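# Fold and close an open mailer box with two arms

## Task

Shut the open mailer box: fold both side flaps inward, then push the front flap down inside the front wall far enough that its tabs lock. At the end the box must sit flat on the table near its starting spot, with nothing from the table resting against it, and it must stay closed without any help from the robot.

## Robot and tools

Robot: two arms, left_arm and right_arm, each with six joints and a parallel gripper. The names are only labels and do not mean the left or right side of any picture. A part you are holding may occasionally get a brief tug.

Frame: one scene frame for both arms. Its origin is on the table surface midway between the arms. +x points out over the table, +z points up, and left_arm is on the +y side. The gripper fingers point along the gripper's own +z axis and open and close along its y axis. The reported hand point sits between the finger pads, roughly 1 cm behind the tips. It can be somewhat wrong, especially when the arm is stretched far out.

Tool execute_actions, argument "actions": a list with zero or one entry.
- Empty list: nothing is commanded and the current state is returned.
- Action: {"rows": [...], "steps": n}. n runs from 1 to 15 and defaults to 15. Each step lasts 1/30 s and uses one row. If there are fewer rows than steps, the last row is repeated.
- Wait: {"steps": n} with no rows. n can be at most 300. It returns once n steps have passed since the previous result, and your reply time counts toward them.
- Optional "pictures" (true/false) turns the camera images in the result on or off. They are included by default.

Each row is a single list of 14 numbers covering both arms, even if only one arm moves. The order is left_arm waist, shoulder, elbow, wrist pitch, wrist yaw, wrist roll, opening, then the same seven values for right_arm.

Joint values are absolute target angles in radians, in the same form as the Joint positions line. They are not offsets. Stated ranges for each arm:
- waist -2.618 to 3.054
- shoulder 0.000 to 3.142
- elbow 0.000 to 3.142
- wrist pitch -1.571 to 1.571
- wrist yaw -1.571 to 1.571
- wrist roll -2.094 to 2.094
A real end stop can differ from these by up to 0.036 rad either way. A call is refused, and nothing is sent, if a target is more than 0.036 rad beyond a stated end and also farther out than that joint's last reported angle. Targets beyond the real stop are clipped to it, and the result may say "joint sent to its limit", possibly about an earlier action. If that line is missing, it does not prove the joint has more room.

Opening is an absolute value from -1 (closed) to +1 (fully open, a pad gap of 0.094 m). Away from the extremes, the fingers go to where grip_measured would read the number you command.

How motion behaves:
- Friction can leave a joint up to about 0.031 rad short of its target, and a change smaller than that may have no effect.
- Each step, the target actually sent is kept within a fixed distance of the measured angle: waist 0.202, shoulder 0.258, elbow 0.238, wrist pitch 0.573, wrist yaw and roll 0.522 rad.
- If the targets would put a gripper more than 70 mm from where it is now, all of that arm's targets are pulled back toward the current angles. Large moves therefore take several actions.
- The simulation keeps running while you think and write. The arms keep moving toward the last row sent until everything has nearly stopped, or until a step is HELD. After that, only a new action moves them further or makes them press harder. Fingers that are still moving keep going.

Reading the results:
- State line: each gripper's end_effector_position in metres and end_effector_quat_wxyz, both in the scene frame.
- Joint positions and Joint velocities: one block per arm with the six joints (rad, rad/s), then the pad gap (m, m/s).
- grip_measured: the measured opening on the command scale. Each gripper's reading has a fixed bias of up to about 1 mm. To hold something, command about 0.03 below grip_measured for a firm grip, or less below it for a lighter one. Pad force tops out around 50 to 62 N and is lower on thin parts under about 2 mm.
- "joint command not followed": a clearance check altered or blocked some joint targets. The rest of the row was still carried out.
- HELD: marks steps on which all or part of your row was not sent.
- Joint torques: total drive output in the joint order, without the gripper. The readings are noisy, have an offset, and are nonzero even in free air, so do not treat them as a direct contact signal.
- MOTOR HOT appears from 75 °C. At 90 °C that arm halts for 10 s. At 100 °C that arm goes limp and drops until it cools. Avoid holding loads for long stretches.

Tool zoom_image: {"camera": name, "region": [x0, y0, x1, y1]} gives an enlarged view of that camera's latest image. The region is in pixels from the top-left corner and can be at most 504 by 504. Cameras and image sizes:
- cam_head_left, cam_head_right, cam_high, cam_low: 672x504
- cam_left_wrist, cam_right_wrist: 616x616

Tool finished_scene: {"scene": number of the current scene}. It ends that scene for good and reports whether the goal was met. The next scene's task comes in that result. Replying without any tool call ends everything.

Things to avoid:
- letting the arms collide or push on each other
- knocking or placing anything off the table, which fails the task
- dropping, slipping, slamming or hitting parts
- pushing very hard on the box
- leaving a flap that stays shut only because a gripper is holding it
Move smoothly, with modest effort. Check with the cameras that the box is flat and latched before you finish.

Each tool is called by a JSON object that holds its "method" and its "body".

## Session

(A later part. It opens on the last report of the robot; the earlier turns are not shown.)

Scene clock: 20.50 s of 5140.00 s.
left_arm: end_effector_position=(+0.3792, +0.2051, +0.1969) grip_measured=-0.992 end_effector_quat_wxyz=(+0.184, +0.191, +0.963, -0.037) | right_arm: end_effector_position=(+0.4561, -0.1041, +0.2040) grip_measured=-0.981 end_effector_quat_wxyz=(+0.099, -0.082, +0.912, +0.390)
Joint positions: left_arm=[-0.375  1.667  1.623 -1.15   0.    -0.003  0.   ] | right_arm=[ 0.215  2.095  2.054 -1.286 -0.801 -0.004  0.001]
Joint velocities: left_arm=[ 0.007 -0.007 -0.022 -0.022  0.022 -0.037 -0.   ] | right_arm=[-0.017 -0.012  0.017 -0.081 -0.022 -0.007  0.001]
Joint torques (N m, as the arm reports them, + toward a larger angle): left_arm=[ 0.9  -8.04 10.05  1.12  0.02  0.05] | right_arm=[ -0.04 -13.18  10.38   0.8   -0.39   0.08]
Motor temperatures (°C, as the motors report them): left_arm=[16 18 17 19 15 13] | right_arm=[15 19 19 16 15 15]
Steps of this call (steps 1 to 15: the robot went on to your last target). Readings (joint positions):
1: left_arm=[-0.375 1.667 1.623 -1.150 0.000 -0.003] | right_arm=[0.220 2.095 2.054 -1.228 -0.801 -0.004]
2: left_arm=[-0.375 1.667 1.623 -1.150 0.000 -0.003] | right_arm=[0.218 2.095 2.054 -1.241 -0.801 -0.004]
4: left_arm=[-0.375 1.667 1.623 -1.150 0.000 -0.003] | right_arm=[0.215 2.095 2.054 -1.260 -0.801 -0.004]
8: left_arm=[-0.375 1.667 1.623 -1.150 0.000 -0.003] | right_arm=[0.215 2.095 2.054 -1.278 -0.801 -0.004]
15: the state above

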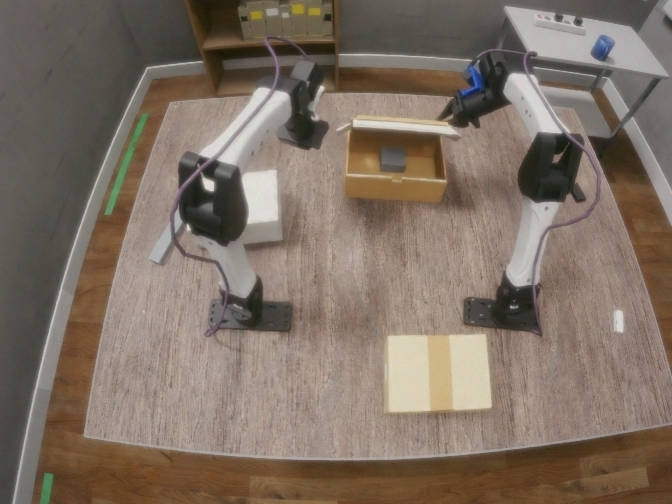

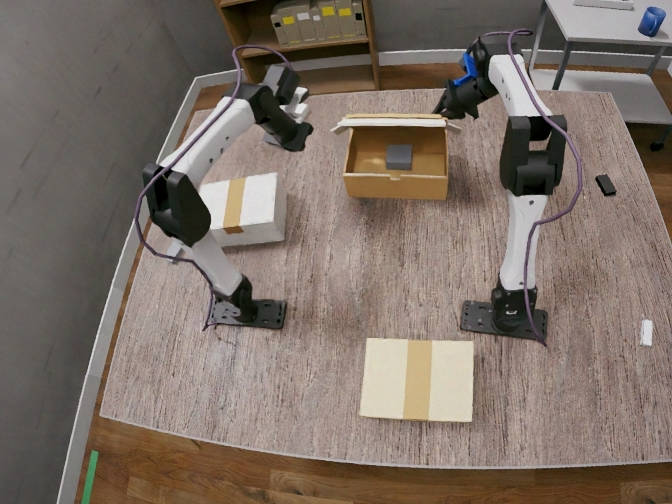

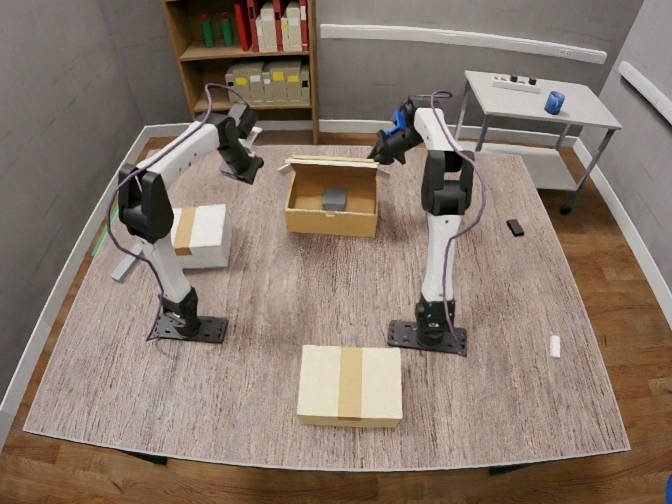

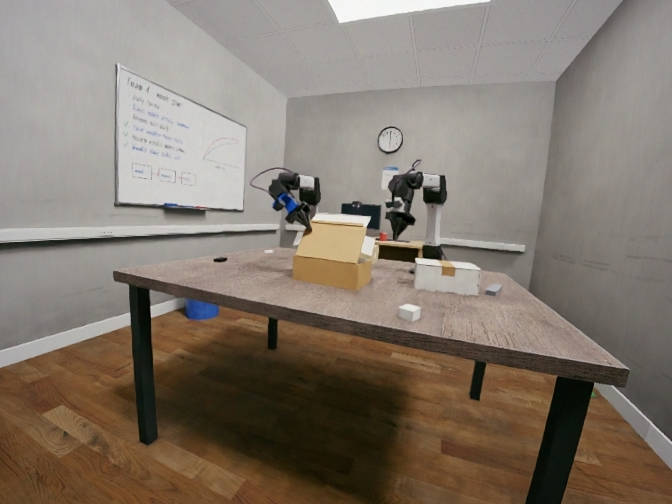

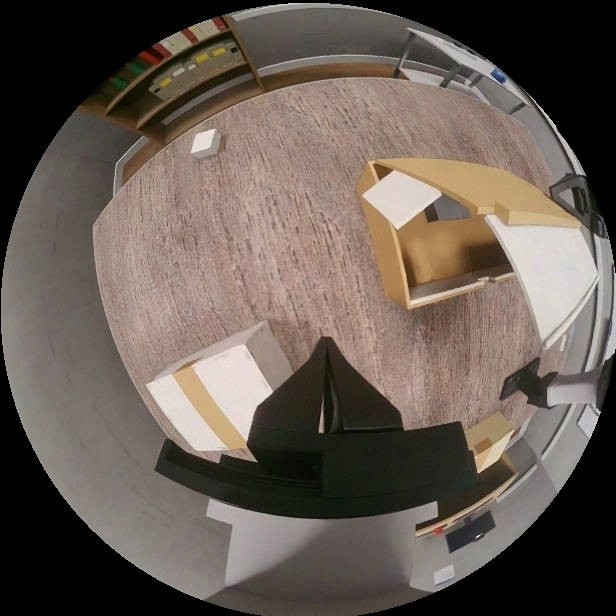

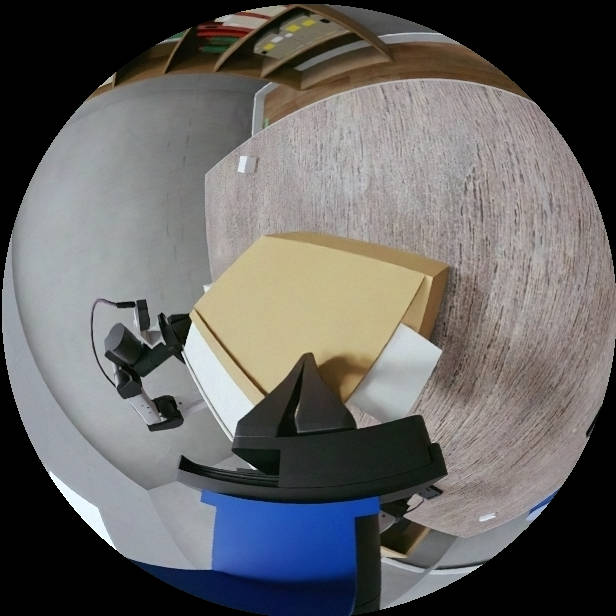

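{"method": "execute_actions", "body": {"actions": [{"rows":[[-0.37,1.667,1.635,-1.168,0,0,-1,0.22,2.08,2.05,-1.31,-0.8,0,-1],[-0.37,1.667,1.635,-1.168,0,0,-1,0.22,2.08,2.04,-1.32,-0.8,0,-1],[-0.37,1.667,1.635,-1.168,0,0,-1,0.22,2.08,2.03,-1.33,-0.8,0,-1],[-0.37,1.667,1.635,-1.168,0,0,-1,0.22,2.08,2.02,-1.34,-0.8,0,-1],[-0.37,1.667,1.635,-1.168,0,0,-1,0.22,2.08,2.01,-1.35,-0.8,0,-1],[-0.37,1.667,1.635,-1.168,0,0,-1,0.22,2.08,2.0,-1.36,-0.8,0,-1],[-0.37,1.667,1.635,-1.168,0,0,-1,0.22,2.08,1.99,-1.36,-0.8,0,-1],[-0.37,1.667,1.635,-1.168,0,0,-1,0.22,2.08,1.98,-1.36,-0.8,0,-1],[-0.37,1.667,1.635,-1.168,0,0,-1,0.22,2.08,1.97,-1.36,-0.8,0,-1],[-0.37,1.667,1.635,-1.168,0,0,-1,0.22,2.08,1.96,-1.36,-0.8,0,-1],[-0.37,1.667,1.635,-1.168,0,0,-1,0.22,2.08,1.95,-1.36,-0.8,0,-1],[-0.37,1.667,1.635,-1.168,0,0,-1,0.22,2.08,1.94,-1.36,-0.8,0,-1]]}]}}

{"method": "execute_actions", "body": {"actions": [{"rows":[[-0.37,1.667,1.635,-1.168,0,0,-1,0.22,2.08,2.02,-1.36,-0.8,0,-1]]}]}}

Scene clock: 22.23 s of 5140.00 s.
left_arm: end_effector_position=(+0.3792, +0.2051, +0.1969) grip_measured=-0.992 end_effector_quat_wxyz=(+0.184, +0.191, +0.963, -0.037) | right_arm: end_effector_position=(+0.4295, -0.1060, +0.1752) grip_measured=-0.981 end_effector_quat_wxyz=(+0.027, -0.052, +0.919, +0.391)
Joint positions: left_arm=[-0.375  1.667  1.623 -1.15   0.    -0.003  0.   ] | right_arm=[ 0.215  2.092  1.954 -1.345 -0.801 -0.004  0.001]
Joint velocities: left_arm=[-0.002 -0.012 -0.002  0.007 -0.051 -0.022 -0.001] | right_arm=[-0.007 -0.012 -0.061 -0.168  0.081  0.007 -0.001]
Joint torques (N m, as the arm reports them, + toward a larger angle): left_arm=[ 0.88 -8.03 10.05  1.12  0.03  0.05] | right_arm=[  0.59 -12.92   7.48   0.58  -0.42   0.08]
Motor temperatures (°C, as the motors report them): left_arm=[16 18 17 19 15 13] | right_arm=[15 20 19 16 15 15]
Steps of this call (steps 1 to 15: the robot went on to your last target; steps 16 to 37: nothing new was sent; steps 38 to 52: all 15 steps of this action). Readings (joint positions):
38: left_arm=[-0.375 1.667 1.623 -1.150 0.000 -0.003] | right_arm=[0.215 2.095 2.054 -1.289 -0.801 -0.004]
39: left_arm=[-0.375 1.667 1.623 -1.150 0.000 -0.003] | right_arm=[0.215 2.095 2.054 -1.292 -0.801 -0.004]
41: left_arm=[-0.375 1.667 1.623 -1.150 0.000 -0.003] | right_arm=[0.215 2.094 2.049 -1.299 -0.801 -0.004]
45: left_arm=[-0.375 1.667 1.623 -1.150 0.000 -0.003] | right_arm=[0.215 2.092 2.014 -1.323 -0.801 -0.004]
52: the state above

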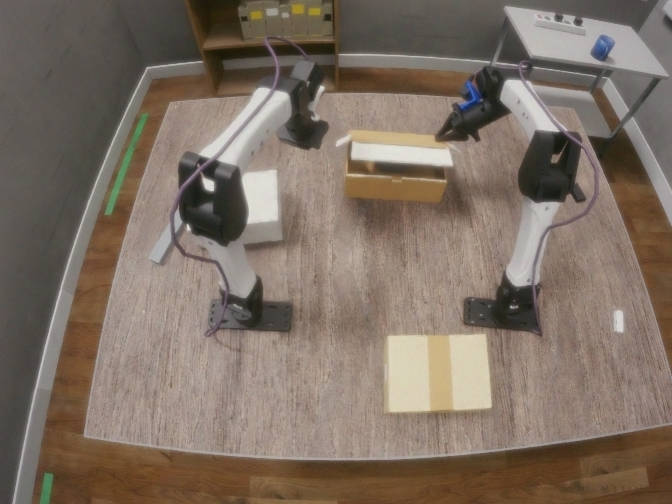

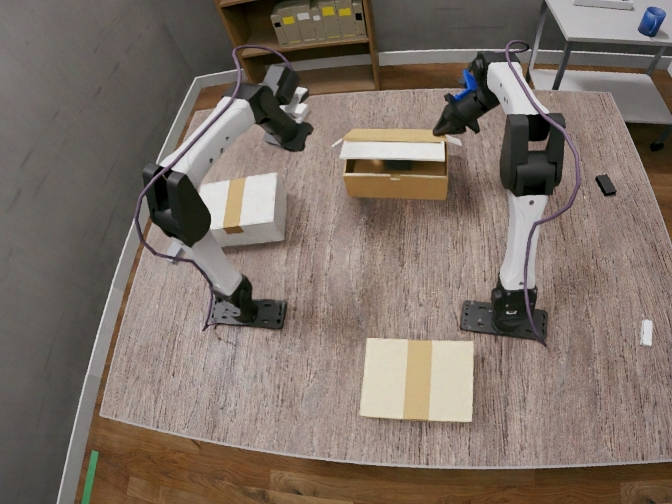

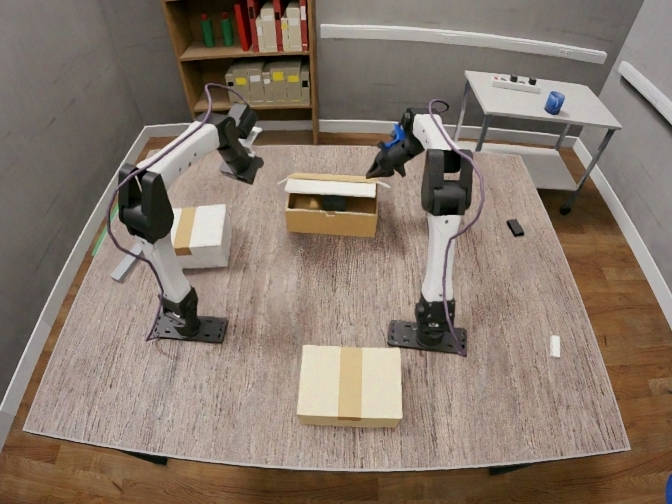

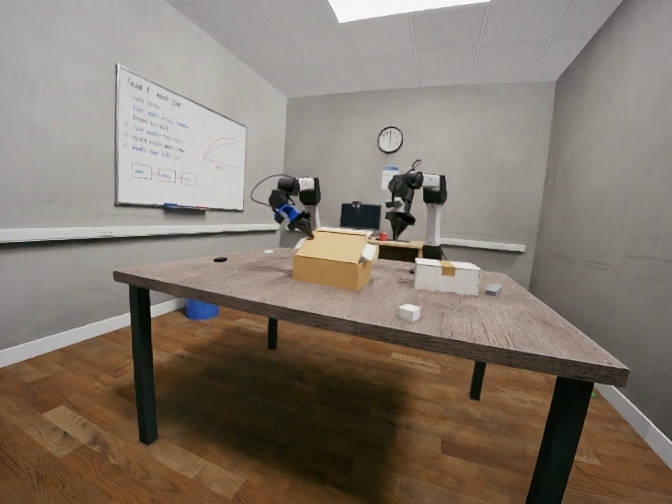

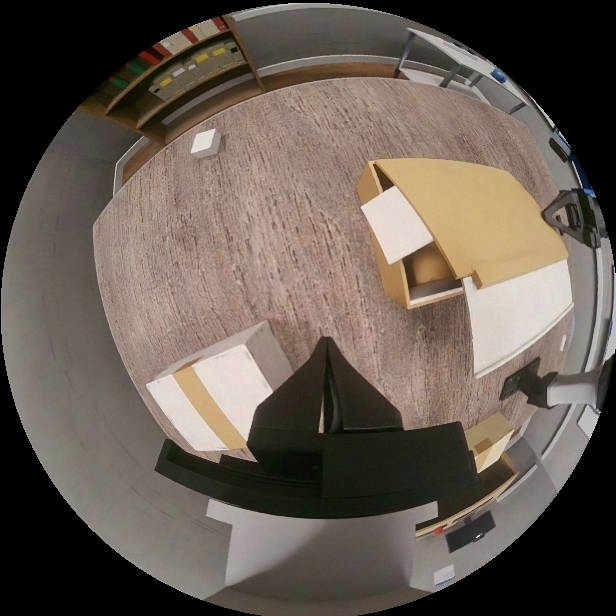

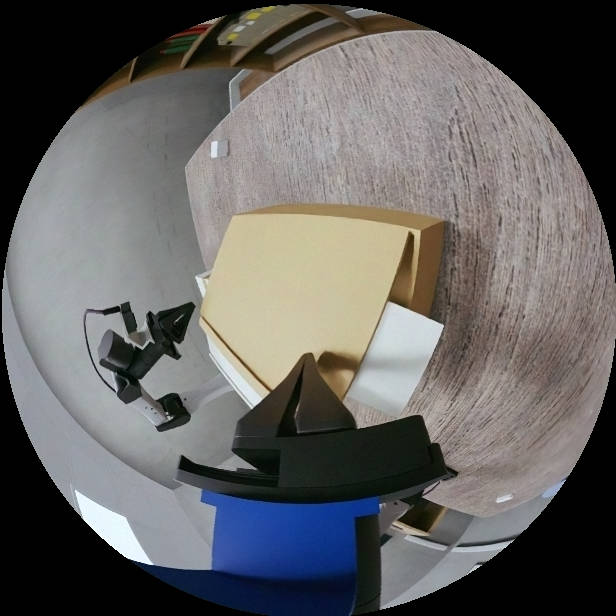

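Scene clock: 22.73 s of 5140.00 s.
left_arm: end_effector_position=(+0.3792, +0.2051, +0.1969) grip_measured=-0.992 end_effector_quat_wxyz=(+0.184, +0.191, +0.963, -0.037) | right_arm: end_effector_position=(+0.4361, -0.1056, +0.1909) grip_measured=-0.981 end_effector_quat_wxyz=(+0.050, -0.061, +0.917, +0.390)
Joint positions: left_arm=[-0.375  1.667  1.623 -1.15   0.    -0.003  0.   ] | right_arm=[ 0.215  2.088  2.007 -1.353 -0.8   -0.004  0.001]
Joint velocities: left_arm=[ 0.007  0.002 -0.012 -0.007 -0.066  0.007  0.   ] | right_arm=[-0.017  0.012 -0.007  0.037  0.022  0.022 -0.   ]
Joint torques (N m, as the arm reports them, + toward a larger angle): left_arm=[ 0.88 -8.03 10.04  1.12  0.02  0.05] | right_arm=[  0.57 -12.64  10.05   0.66  -0.41   0.08]
Motor temperatures (°C, as the motors report them): left_arm=[16 19 17 19 15 13] | right_arm=[15 20 19 16 15 15]
Steps of this call (steps 1 to 15: all 15 steps of this action). Readings (joint positions):
1: left_arm=[-0.375 1.667 1.623 -1.150 0.000 -0.003] | right_arm=[0.215 2.093 1.961 -1.351 -0.800 -0.004]
2: left_arm=[-0.375 1.667 1.623 -1.150 0.000 -0.003] | right_arm=[0.215 2.094 1.973 -1.354 -0.800 -0.004]
4: left_arm=[-0.375 1.667 1.623 -1.150 0.000 -0.003] | right_arm=[0.215 2.092 1.996 -1.353 -0.800 -0.004]
8: left_arm=[-0.375 1.667 1.623 -1.150 0.000 -0.003] | right_arm=[0.215 2.088 2.007 -1.353 -0.800 -0.004]
15: the state above

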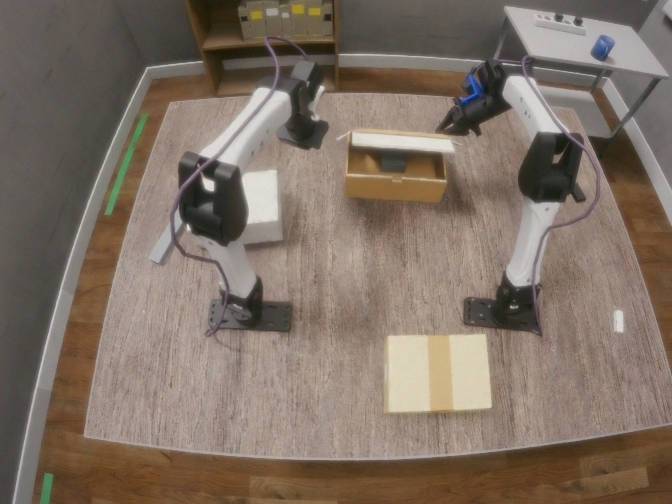

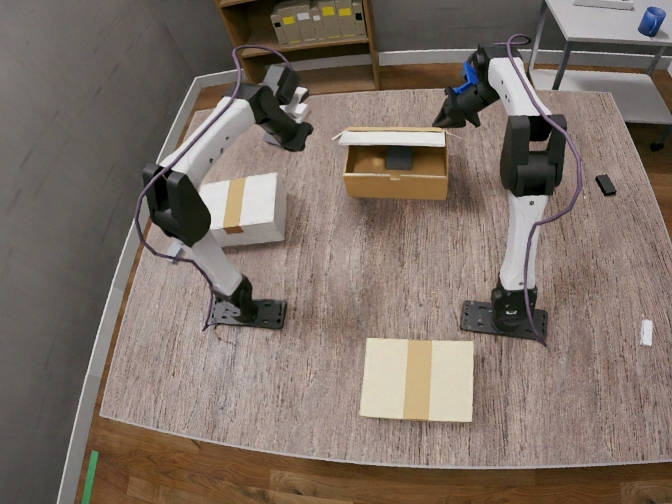

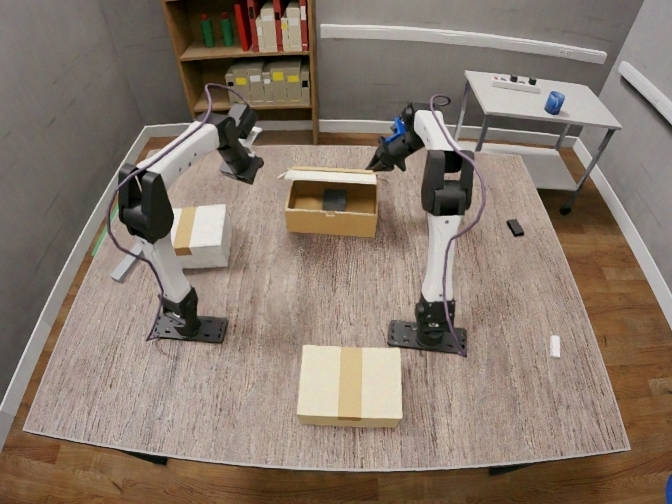

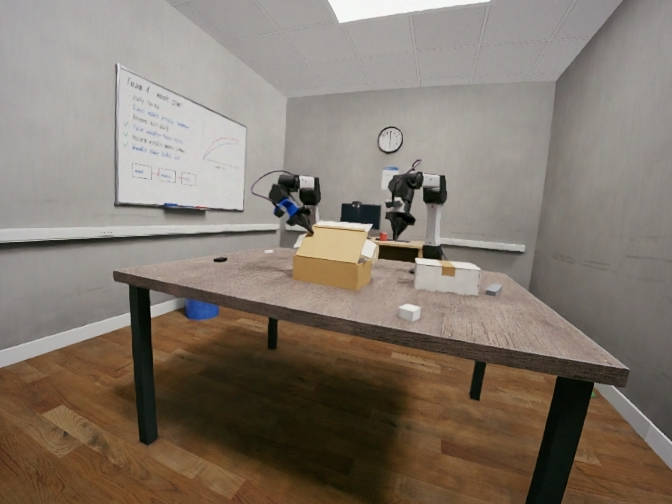

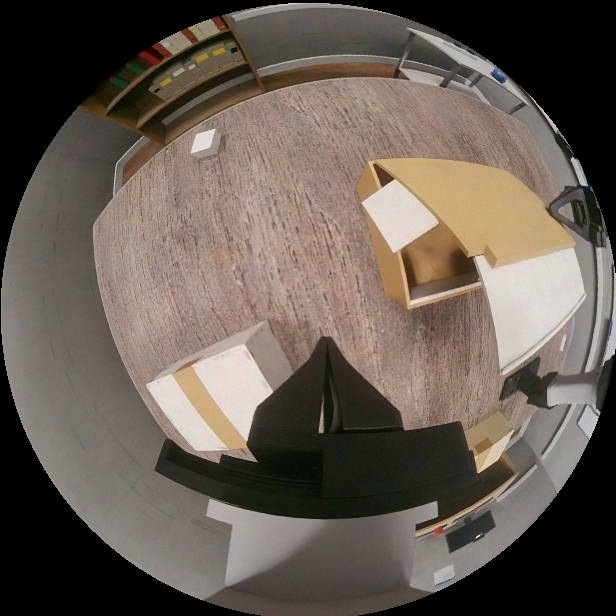

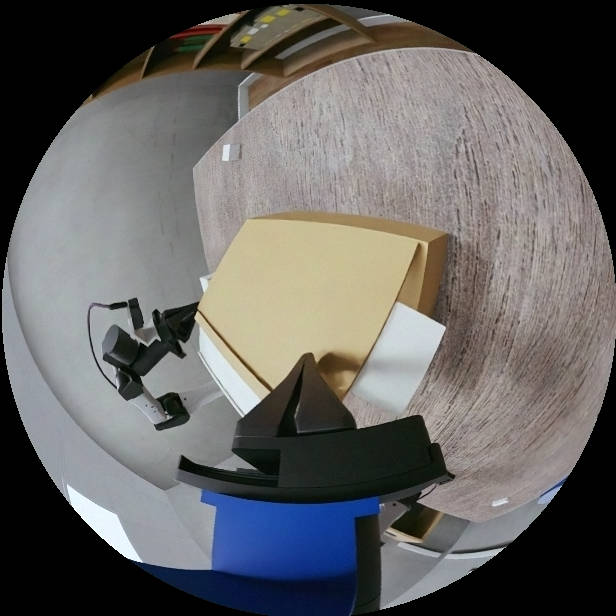

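{"method": "execute_actions", "body": {"actions": [{"rows":[[-0.25,1.75,1.75,-1.2,0,0,-1,0.21,2.08,2.01,-1.36,-0.8,0,-1],[-0.2,1.75,1.75,-1.2,0.1,0,-1,0.2,2.08,2.0,-1.36,-0.8,0,-1],[-0.15,1.8,1.8,-1.2,0.2,0,-1,0.19,2.08,2.0,-1.36,-0.8,0,-0.9],[-0.1,1.85,1.85,-1.25,0.3,0,-1,0.18,2.08,1.99,-1.35,-0.8,0,-0.8],[-0.1,1.9,1.9,-1.25,0.4,0,-1,0.17,2.08,1.99,-1.35,-0.8,0,-0.7],[-0.1,1.95,1.95,-1.3,0.5,0,-1,0.16,2.08,1.98,-1.34,-0.8,0,-0.6],[-0.1,2.0,2.0,-1.3,0.6,0,-1,0.15,2.08,1.98,-1.34,-0.8,0,-0.5],[-0.1,2.04,2.03,-1.3,0.7,0,-1,0.15,2.08,1.97,-1.33,-0.8,0,-0.4],[-0.1,2.08,2.05,-1.33,0.8,0,-1,0.15,2.08,1.97,-1.33,-0.8,0,-0.3],[-0.1,2.08,2.05,-1.33,0.8,0,-1,0.15,2.08,1.96,-1.32,-0.8,0,-0.2],[-0.1,2.08,2.05,-1.33,0.8,0,-1,0.15,2.08,1.95,-1.32,-0.8,0,-0.1],[-0.1,2.08,2.05,-1.33,0.8,0,-1,0.15,2.08,1.94,-1.32,-0.8,0,0.05]]}], "pictures": false}}

{"method": "execute_actions", "body": {"actions": [{"rows":[[-0.15,2.08,2.05,-1.33,0.8,0,-1,0.15,2.08,1.94,-1.32,-0.8,0,0.05]]}]}}

Scene clock: 25.00 s of 5140.00 s.
left_arm: end_effector_position=(+0.4546, +0.1912, +0.1879) grip_measured=-0.993 end_effector_quat_wxyz=(+0.086, +0.093, +0.931, -0.344) | right_arm: end_effector_position=(+0.4411, -0.1343, +0.1774) grip_measured=+0.047 end_effector_quat_wxyz=(+0.048, -0.024, +0.920, +0.389)
Joint positions: left_arm=[-0.098  2.089  2.032 -1.287  0.694 -0.001  0.   ] | right_arm=[ 0.147  2.088  1.956 -1.334 -0.8   -0.004  0.049]
Joint velocities: left_arm=[-0.051 -0.017  0.012 -0.3    0.667  0.037 -0.   ] | right_arm=[-0.002  0.002 -0.085  0.007  0.037 -0.022  0.003]
Joint torques (N m, as the arm reports them, + toward a larger angle): left_arm=[  0.51 -12.21  10.16   0.86   0.54   0.08] | right_arm=[  0.48 -12.56   7.44   0.82  -0.42   0.09]
Motor temperatures (°C, as the motors report them): left_arm=[16 19 18 19 15 13] | right_arm=[15 21 19 16 15 15]
Steps of this call (steps 1 to 15: the robot went on to your last target; steps 16 to 53: nothing new was sent; steps 54 to 68: all 15 steps of this action). Readings (joint positions):
54: left_arm=[-0.362 1.678 1.646 -1.171 0.007 -0.002] | right_arm=[0.215 2.088 2.007 -1.353 -0.800 -0.004]
55: left_arm=[-0.331 1.699 1.683 -1.184 0.027 -0.001] | right_arm=[0.215 2.088 2.007 -1.353 -0.800 -0.004]
57: left_arm=[-0.224 1.754 1.770 -1.193 0.105 -0.001] | right_arm=[0.210 2.088 2.007 -1.353 -0.800 -0.004]
61: left_arm=[-0.075 1.929 1.968 -1.223 0.350 -0.001] | right_arm=[0.175 2.088 1.998 -1.349 -0.801 -0.004]
68: the state above

Scene clock: 25.50 s of 5140.00 s.
left_arm: end_effector_position=(+0.4369, +0.1576, +0.1999) grip_measured=-0.993 end_effector_quat_wxyz=(+0.063, +0.118, +0.912, -0.388) | right_arm: end_effector_position=(+0.4415, -0.1343, +0.1771) grip_measured=+0.048 end_effector_quat_wxyz=(+0.049, -0.024, +0.920, +0.389)
Joint positions: left_arm=[-0.152  2.088  2.039 -1.312  0.788 -0.001  0.   ] | right_arm=[ 0.147  2.088  1.954 -1.33  -0.8   -0.004  0.049]
Joint velocities: left_arm=[-0.007 -0.007 -0.012 -0.022 -0.007  0.051 -0.001] | right_arm=[ 0.002  0.007  0.002  0.037  0.022  0.022 -0.   ]
Joint torques (N m, as the arm reports them, + toward a larger angle): left_arm=[  0.6  -12.13   9.58   0.69   0.55   0.08] | right_arm=[  0.46 -12.61   7.16   0.74  -0.4    0.08]
Motor temperatures (°C, as the motors report them): left_arm=[16 19 18 19 15 13] | right_arm=[15 21 19 16 15 15]
Steps of this call (steps 1 to 15: all 15 steps of this action). Readings (joint positions):
1: left_arm=[-0.103 2.089 2.032 -1.294 0.711 -0.001] | right_arm=[0.147 2.088 1.954 -1.334 -0.800 -0.004]
2: left_arm=[-0.111 2.088 2.034 -1.298 0.726 -0.001] | right_arm=[0.147 2.088 1.954 -1.334 -0.800 -0.004]
4: left_arm=[-0.132 2.088 2.038 -1.303 0.750 -0.001] | right_arm=[0.147 2.088 1.954 -1.332 -0.800 -0.004]
8: left_arm=[-0.152 2.088 2.039 -1.309 0.777 -0.001] | right_arm=[0.147 2.088 1.954 -1.331 -0.800 -0.004]
15: the state above

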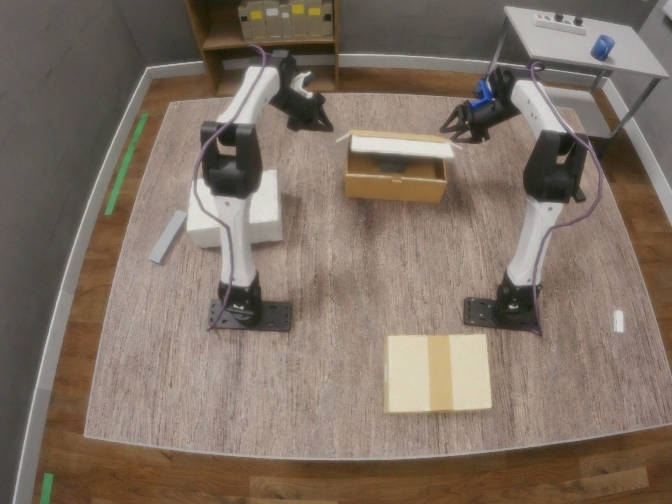

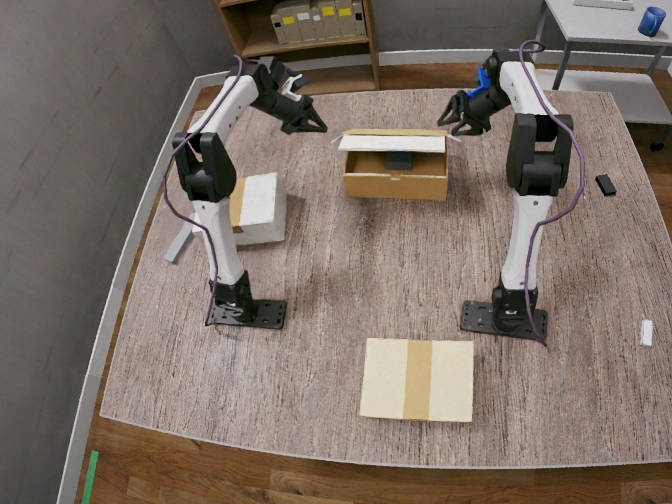

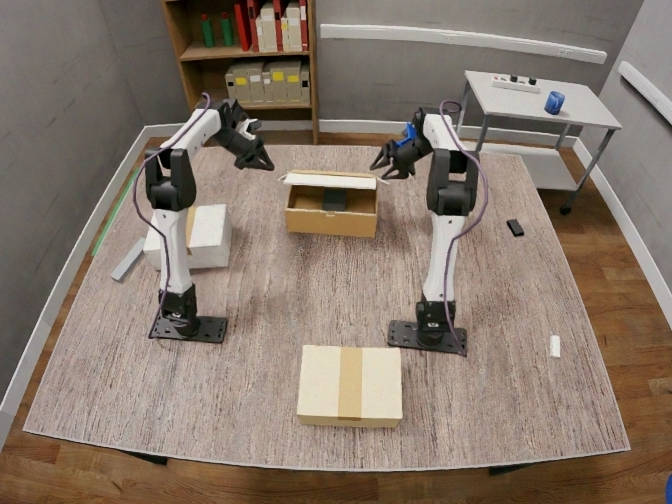

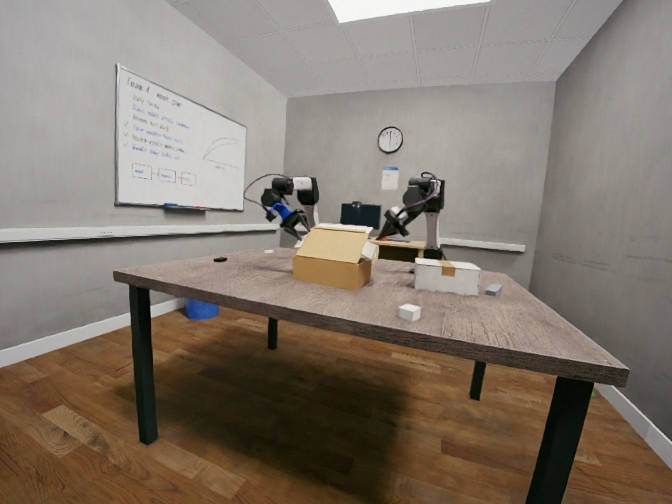

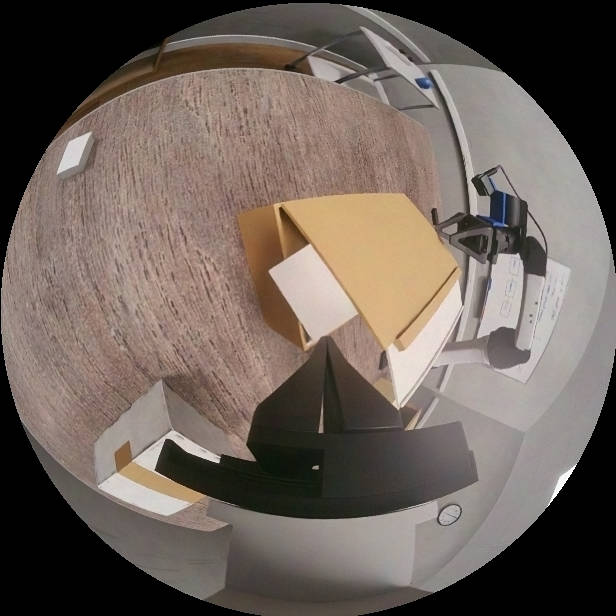

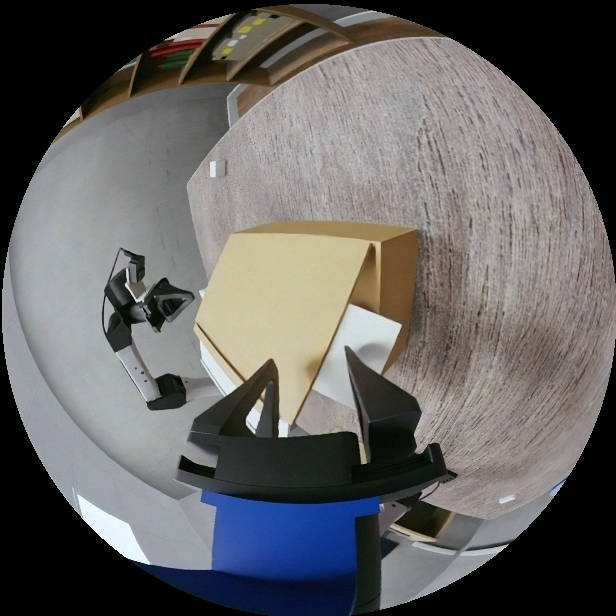

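{"method": "execute_actions", "body": {"actions": [{"rows":[[-0.15,2.08,2.02,-1.38,0.8,0,-1,0.15,2.08,1.94,-1.32,-0.8,0,0.05],[-0.15,2.08,1.99,-1.42,0.8,0,-1,0.15,2.08,1.94,-1.32,-0.8,0,0.05],[-0.15,2.08,1.99,-1.42,0.8,0,-1,0.15,2.08,1.94,-1.32,-0.8,0,0.05],[-0.15,2.08,1.99,-1.42,0.8,0,-1,0.15,2.08,1.94,-1.32,-0.8,0,0.05],[-0.17,2.08,1.99,-1.42,0.8,0,-1,0.15,2.08,1.94,-1.32,-0.8,0,0.05],[-0.19,2.08,1.99,-1.42,0.8,0,-1,0.15,2.08,1.94,-1.32,-0.8,0,0.05],[-0.21,2.08,1.99,-1.42,0.8,0,-1,0.15,2.08,1.94,-1.32,-0.8,0,0.05],[-0.23,2.08,1.99,-1.42,0.8,0,-1,0.15,2.08,1.94,-1.32,-0.8,0,0.05],[-0.25,2.08,1.99,-1.42,0.8,0,-1,0.15,2.08,1.94,-1.32,-0.8,0,0.05],[-0.27,2.08,1.99,-1.42,0.8,0,-1,0.15,2.08,1.94,-1.32,-0.8,0,0.05]]}]}}

{"method": "zoom_image", "body": {"camera": "cam_high", "region": [240, 130, 420, 250]}}

Scene clock: 27.77 s of 5140.00 s.
left_arm: end_effector_position=(+0.3866, +0.1114, +0.1908) grip_measured=-0.993 end_effector_quat_wxyz=(-0.017, +0.155, +0.908, -0.389) | right_arm: end_effector_position=(+0.4415, -0.1343, +0.1771) grip_measured=+0.048 end_effector_quat_wxyz=(+0.049, -0.024, +0.920, +0.389)
Joint positions: left_arm=[-0.282  2.085  2.007 -1.401  0.797 -0.001  0.   ] | right_arm=[ 0.147  2.088  1.954 -1.33  -0.8   -0.004  0.049]
Joint velocities: left_arm=[-0.051  0.012  0.002 -0.066  0.022 -0.007 -0.   ] | right_arm=[-0.007  0.002 -0.002  0.037 -0.051  0.037 -0.001]
Joint torques (N m, as the arm reports them, + toward a larger angle): left_arm=[  1.76 -11.73   6.68   0.48   0.51   0.08] | right_arm=[  0.46 -12.59   7.15   0.77  -0.4    0.08]
Motor temperatures (°C, as the motors report them): left_arm=[16 20 18 19 15 13] | right_arm=[15 22 19 16 15 15]
Steps of this call (steps 1 to 15: the robot went on to your last target; steps 16 to 53: nothing new was sent; steps 54 to 68: all 15 steps of this action). Readings (joint positions):
54: left_arm=[-0.152 2.088 2.039 -1.317 0.790 -0.001] | right_arm=[0.147 2.088 1.954 -1.330 -0.800 -0.004]
55: left_arm=[-0.152 2.087 2.034 -1.327 0.791 -0.001] | right_arm=[0.147 2.088 1.954 -1.330 -0.800 -0.004]
57: left_arm=[-0.152 2.085 2.019 -1.355 0.792 -0.001] | right_arm=[0.147 2.088 1.954 -1.330 -0.800 -0.004]
61: left_arm=[-0.175 2.085 2.007 -1.387 0.792 -0.001] | right_arm=[0.147 2.088 1.954 -1.330 -0.800 -0.004]
68: the state above

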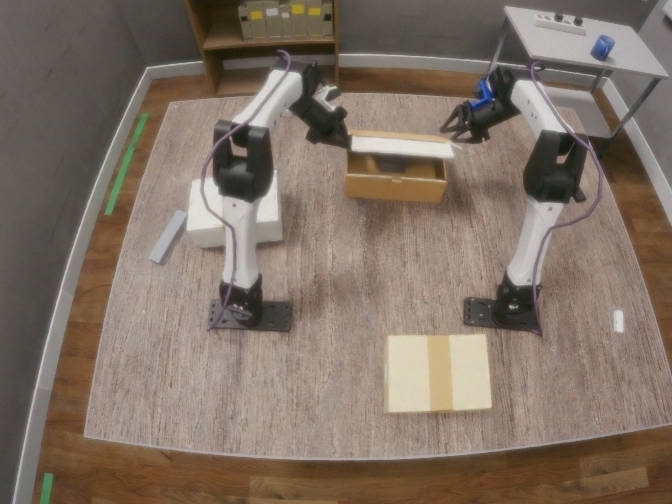

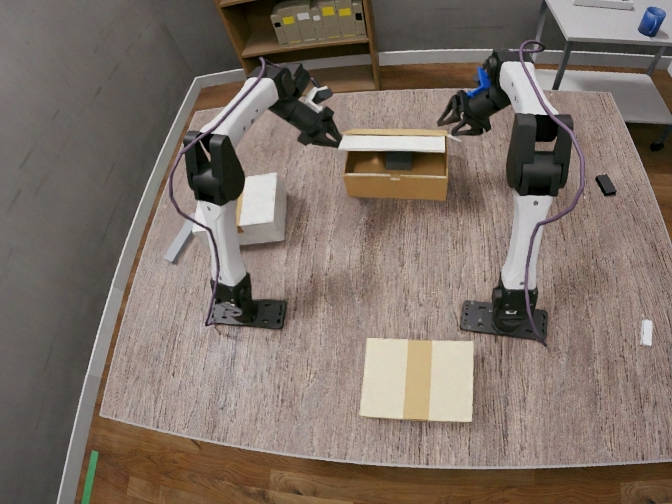

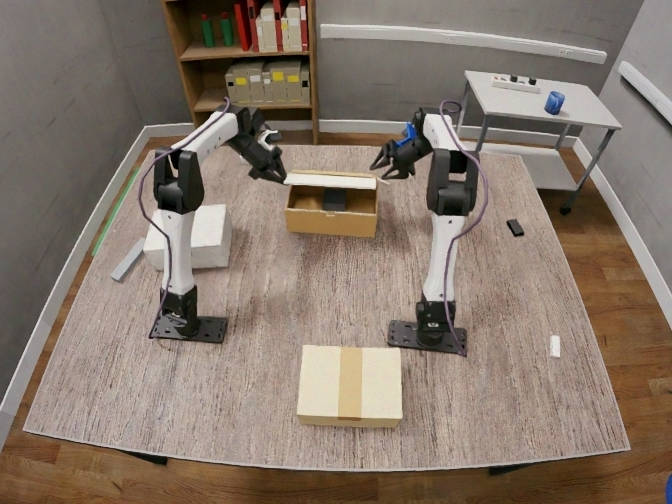

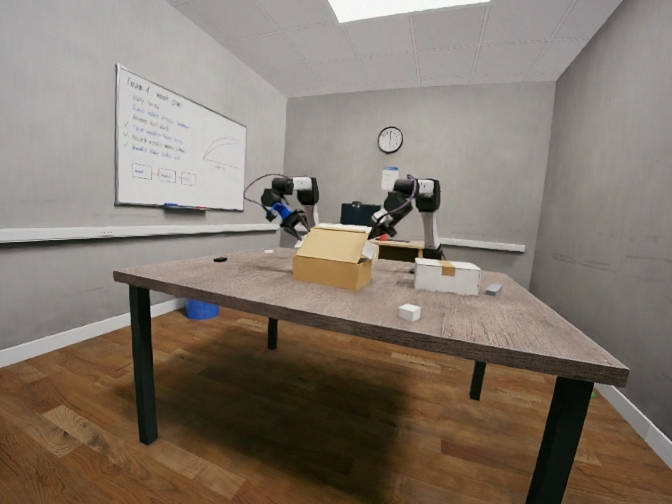

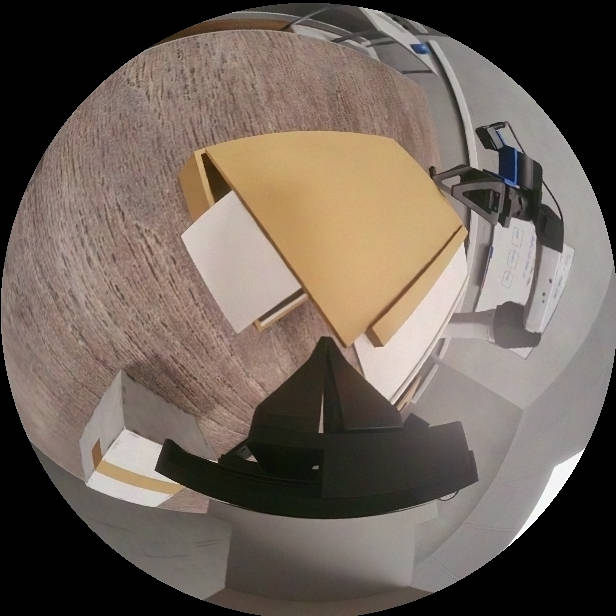

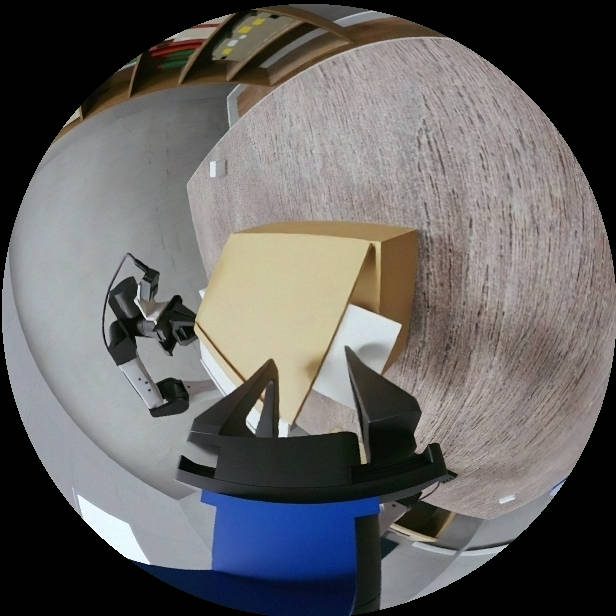

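Region (240, 130, 420, 250) of cam_high's 672x504 image, scaled by 2.800, with more detail than that image has.

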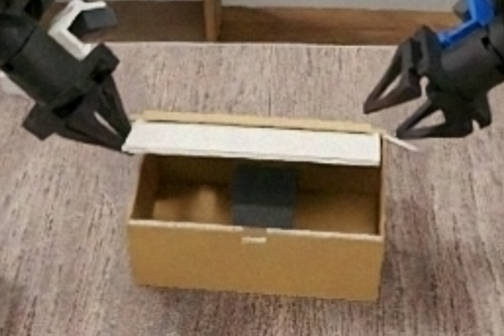

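{"method": "execute_actions", "body": {"actions": [{"rows":[[-0.27,2.1,1.99,-1.38,0.85,0,-1,0.15,2.08,1.94,-1.32,-0.8,0,0.05],[-0.27,2.12,1.99,-1.35,0.9,0,-1,0.15,2.08,1.94,-1.32,-0.8,0,0.05],[-0.27,2.14,1.99,-1.3,0.95,0,-1,0.15,2.08,1.94,-1.32,-0.8,0,0.05],[-0.27,2.15,1.99,-1.26,1.0,0,-1,0.15,2.08,1.94,-1.32,-0.8,0,0.05]]}], "pictures": false}}

{"method": "execute_actions", "body": {"actions": [{"rows":[[-0.27,2.15,1.99,-1.26,1.0,0,-1,0.14,2.08,1.93,-1.32,-0.8,0,0.05],[-0.27,2.15,1.99,-1.26,1.0,0,-1,0.14,2.08,1.92,-1.32,-0.8,0,0.05],[-0.27,2.15,1.99,-1.26,1.0,0,-1,0.14,2.08,1.91,-1.32,-0.8,0,0.05],[-0.27,2.15,1.99,-1.26,1.0,0,-1,0.14,2.08,1.90,-1.32,-0.8,0,0.05],[-0.27,2.15,1.99,-1.26,1.0,0,-1,0.14,2.08,1.89,-1.32,-0.8,0,0.05]]}]}}

{"method": "zoom_image", "body": {"camera": "cam_high", "region": [240, 130, 420, 250]}}

Scene clock: 29.20 s of 5140.00 s.
left_arm: end_effector_position=(+0.4038, +0.0899, +0.1953) grip_measured=-0.993 end_effector_quat_wxyz=(-0.001, +0.164, +0.868, -0.469) | right_arm: end_effector_position=(+0.4429, -0.1343, +0.1772) grip_measured=+0.048 end_effector_quat_wxyz=(+0.052, -0.026, +0.919, +0.389)
Joint positions: left_arm=[-0.275  2.135  2.007 -1.288  0.969 -0.001  0.   ] | right_arm=[ 0.147  2.088  1.954 -1.323 -0.8   -0.004  0.049]
Joint velocities: left_arm=[-0.002 -0.002  0.012  0.037  0.081  0.066 -0.   ] | right_arm=[-0.002 -0.022  0.007  0.051 -0.022 -0.095  0.001]
Joint torques (N m, as the arm reports them, + toward a larger angle): left_arm=[  0.72 -10.75   6.82   0.96   0.79   0.1 ] | right_arm=[  0.4  -12.68   7.13   0.71  -0.38   0.08]
Motor temperatures (°C, as the motors report them): left_arm=[16 21 18 19 15 13] | right_arm=[15 22 19 16 15 15]
Steps of this call (steps 1 to 15: the robot went on to your last target; steps 16 to 28: nothing new was sent; steps 29 to 43: all 15 steps of this action). Readings (joint positions):
29: left_arm=[-0.277 2.085 2.007 -1.403 0.803 -0.001] | right_arm=[0.147 2.088 1.954 -1.330 -0.800 -0.004]
30: left_arm=[-0.277 2.086 2.007 -1.399 0.818 -0.001] | right_arm=[0.147 2.088 1.954 -1.330 -0.800 -0.004]
32: left_arm=[-0.277 2.095 2.007 -1.371 0.868 -0.001] | right_arm=[0.147 2.088 1.954 -1.330 -0.800 -0.004]
36: left_arm=[-0.275 2.128 2.007 -1.316 0.937 -0.001] | right_arm=[0.147 2.088 1.954 -1.326 -0.800 -0.004]
43: the state above

Scene clock: 29.70 s of 5140.00 s.
left_arm: end_effector_position=(+0.4041, +0.0896, +0.1957) grip_measured=-0.993 end_effector_quat_wxyz=(+0.000, +0.165, +0.867, -0.471) | right_arm: end_effector_position=(+0.4388, -0.1371, +0.1687) grip_measured=+0.048 end_effector_quat_wxyz=(+0.042, -0.017, +0.919, +0.391)
Joint positions: left_arm=[-0.275  2.135  2.007 -1.285  0.971 -0.001  0.   ] | right_arm=[ 0.14   2.084  1.914 -1.312 -0.804 -0.004  0.049]
Joint velocities: left_arm=[ 0.002 -0.002 -0.002  0.051 -0.007 -0.037 -0.   ] | right_arm=[-0.007  0.007 -0.027  0.037  0.066 -0.022 -0.001]
Joint torques (N m, as the arm reports them, + toward a larger angle): left_arm=[  0.8  -10.78   6.88   1.     0.83   0.09] | right_arm=[  0.28 -12.17   6.19   0.57  -0.38   0.08]
Motor temperatures (°C, as the motors report them): left_arm=[16 21 18 19 15 13] | right_arm=[15 22 19 16 15 15]
Steps of this call (steps 1 to 15: all 15 steps of this action). Readings (joint positions):
1: left_arm=[-0.275 2.135 2.007 -1.287 0.970 -0.001] | right_arm=[0.147 2.088 1.954 -1.323 -0.800 -0.004]
2: left_arm=[-0.275 2.135 2.007 -1.285 0.971 -0.001] | right_arm=[0.146 2.088 1.952 -1.322 -0.801 -0.004]
4: left_arm=[-0.275 2.135 2.007 -1.285 0.971 -0.001] | right_arm=[0.145 2.085 1.940 -1.315 -0.802 -0.004]
8: left_arm=[-0.275 2.135 2.007 -1.285 0.971 -0.001] | right_arm=[0.140 2.084 1.916 -1.312 -0.802 -0.004]
15: the state above

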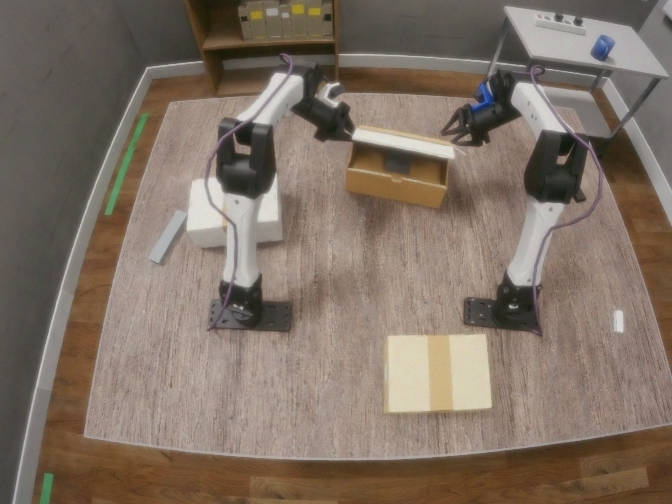

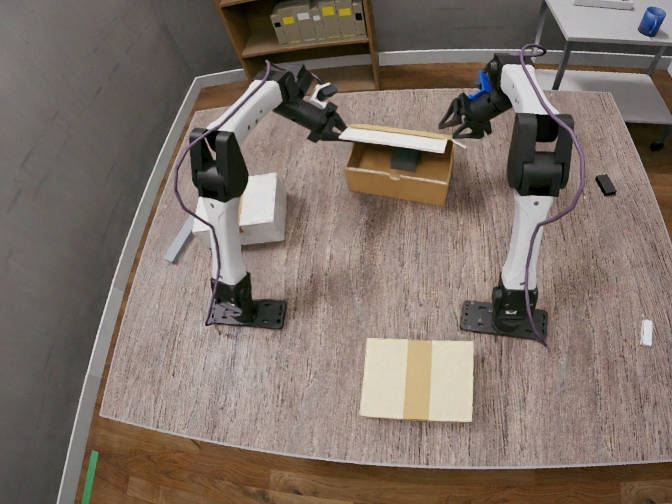

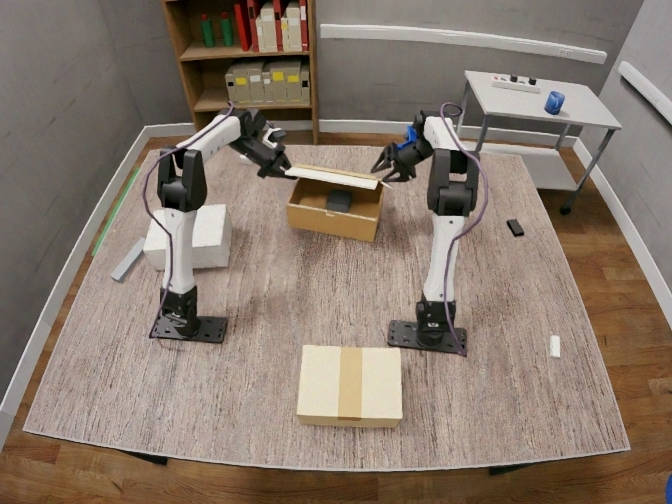

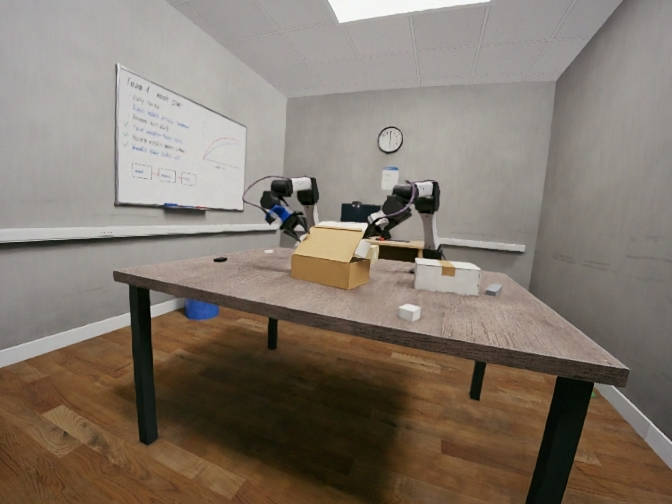

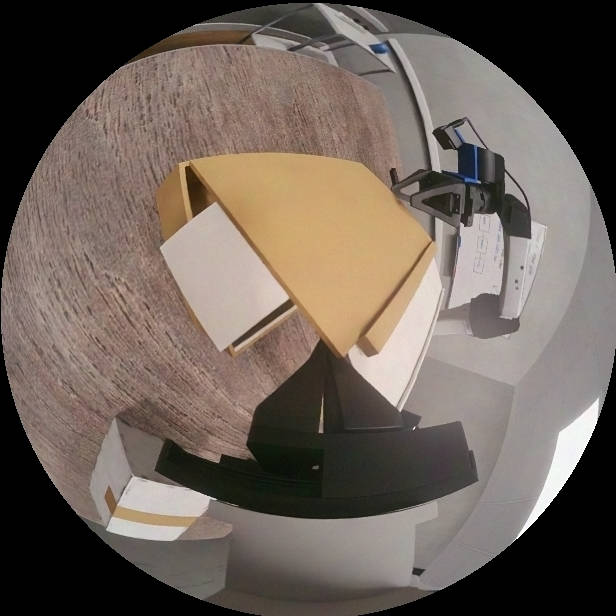

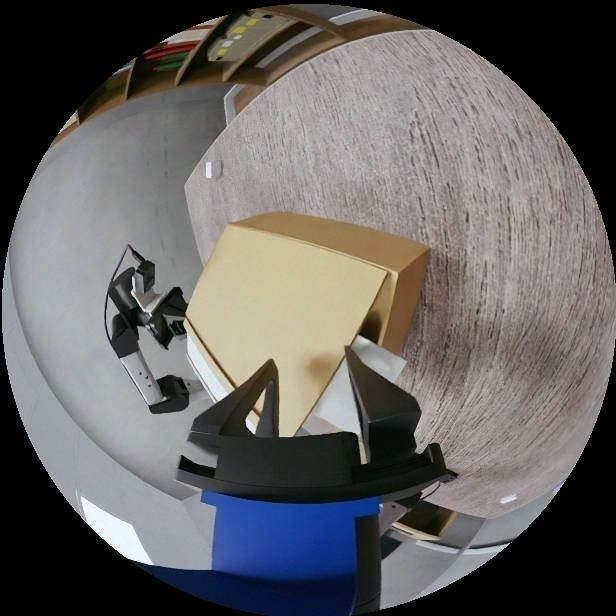

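Region (240, 130, 420, 250) of cam_high's 672x504 image, scaled by 2.800, with more detail than that image has.

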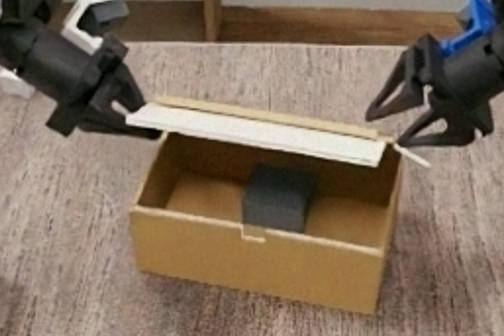

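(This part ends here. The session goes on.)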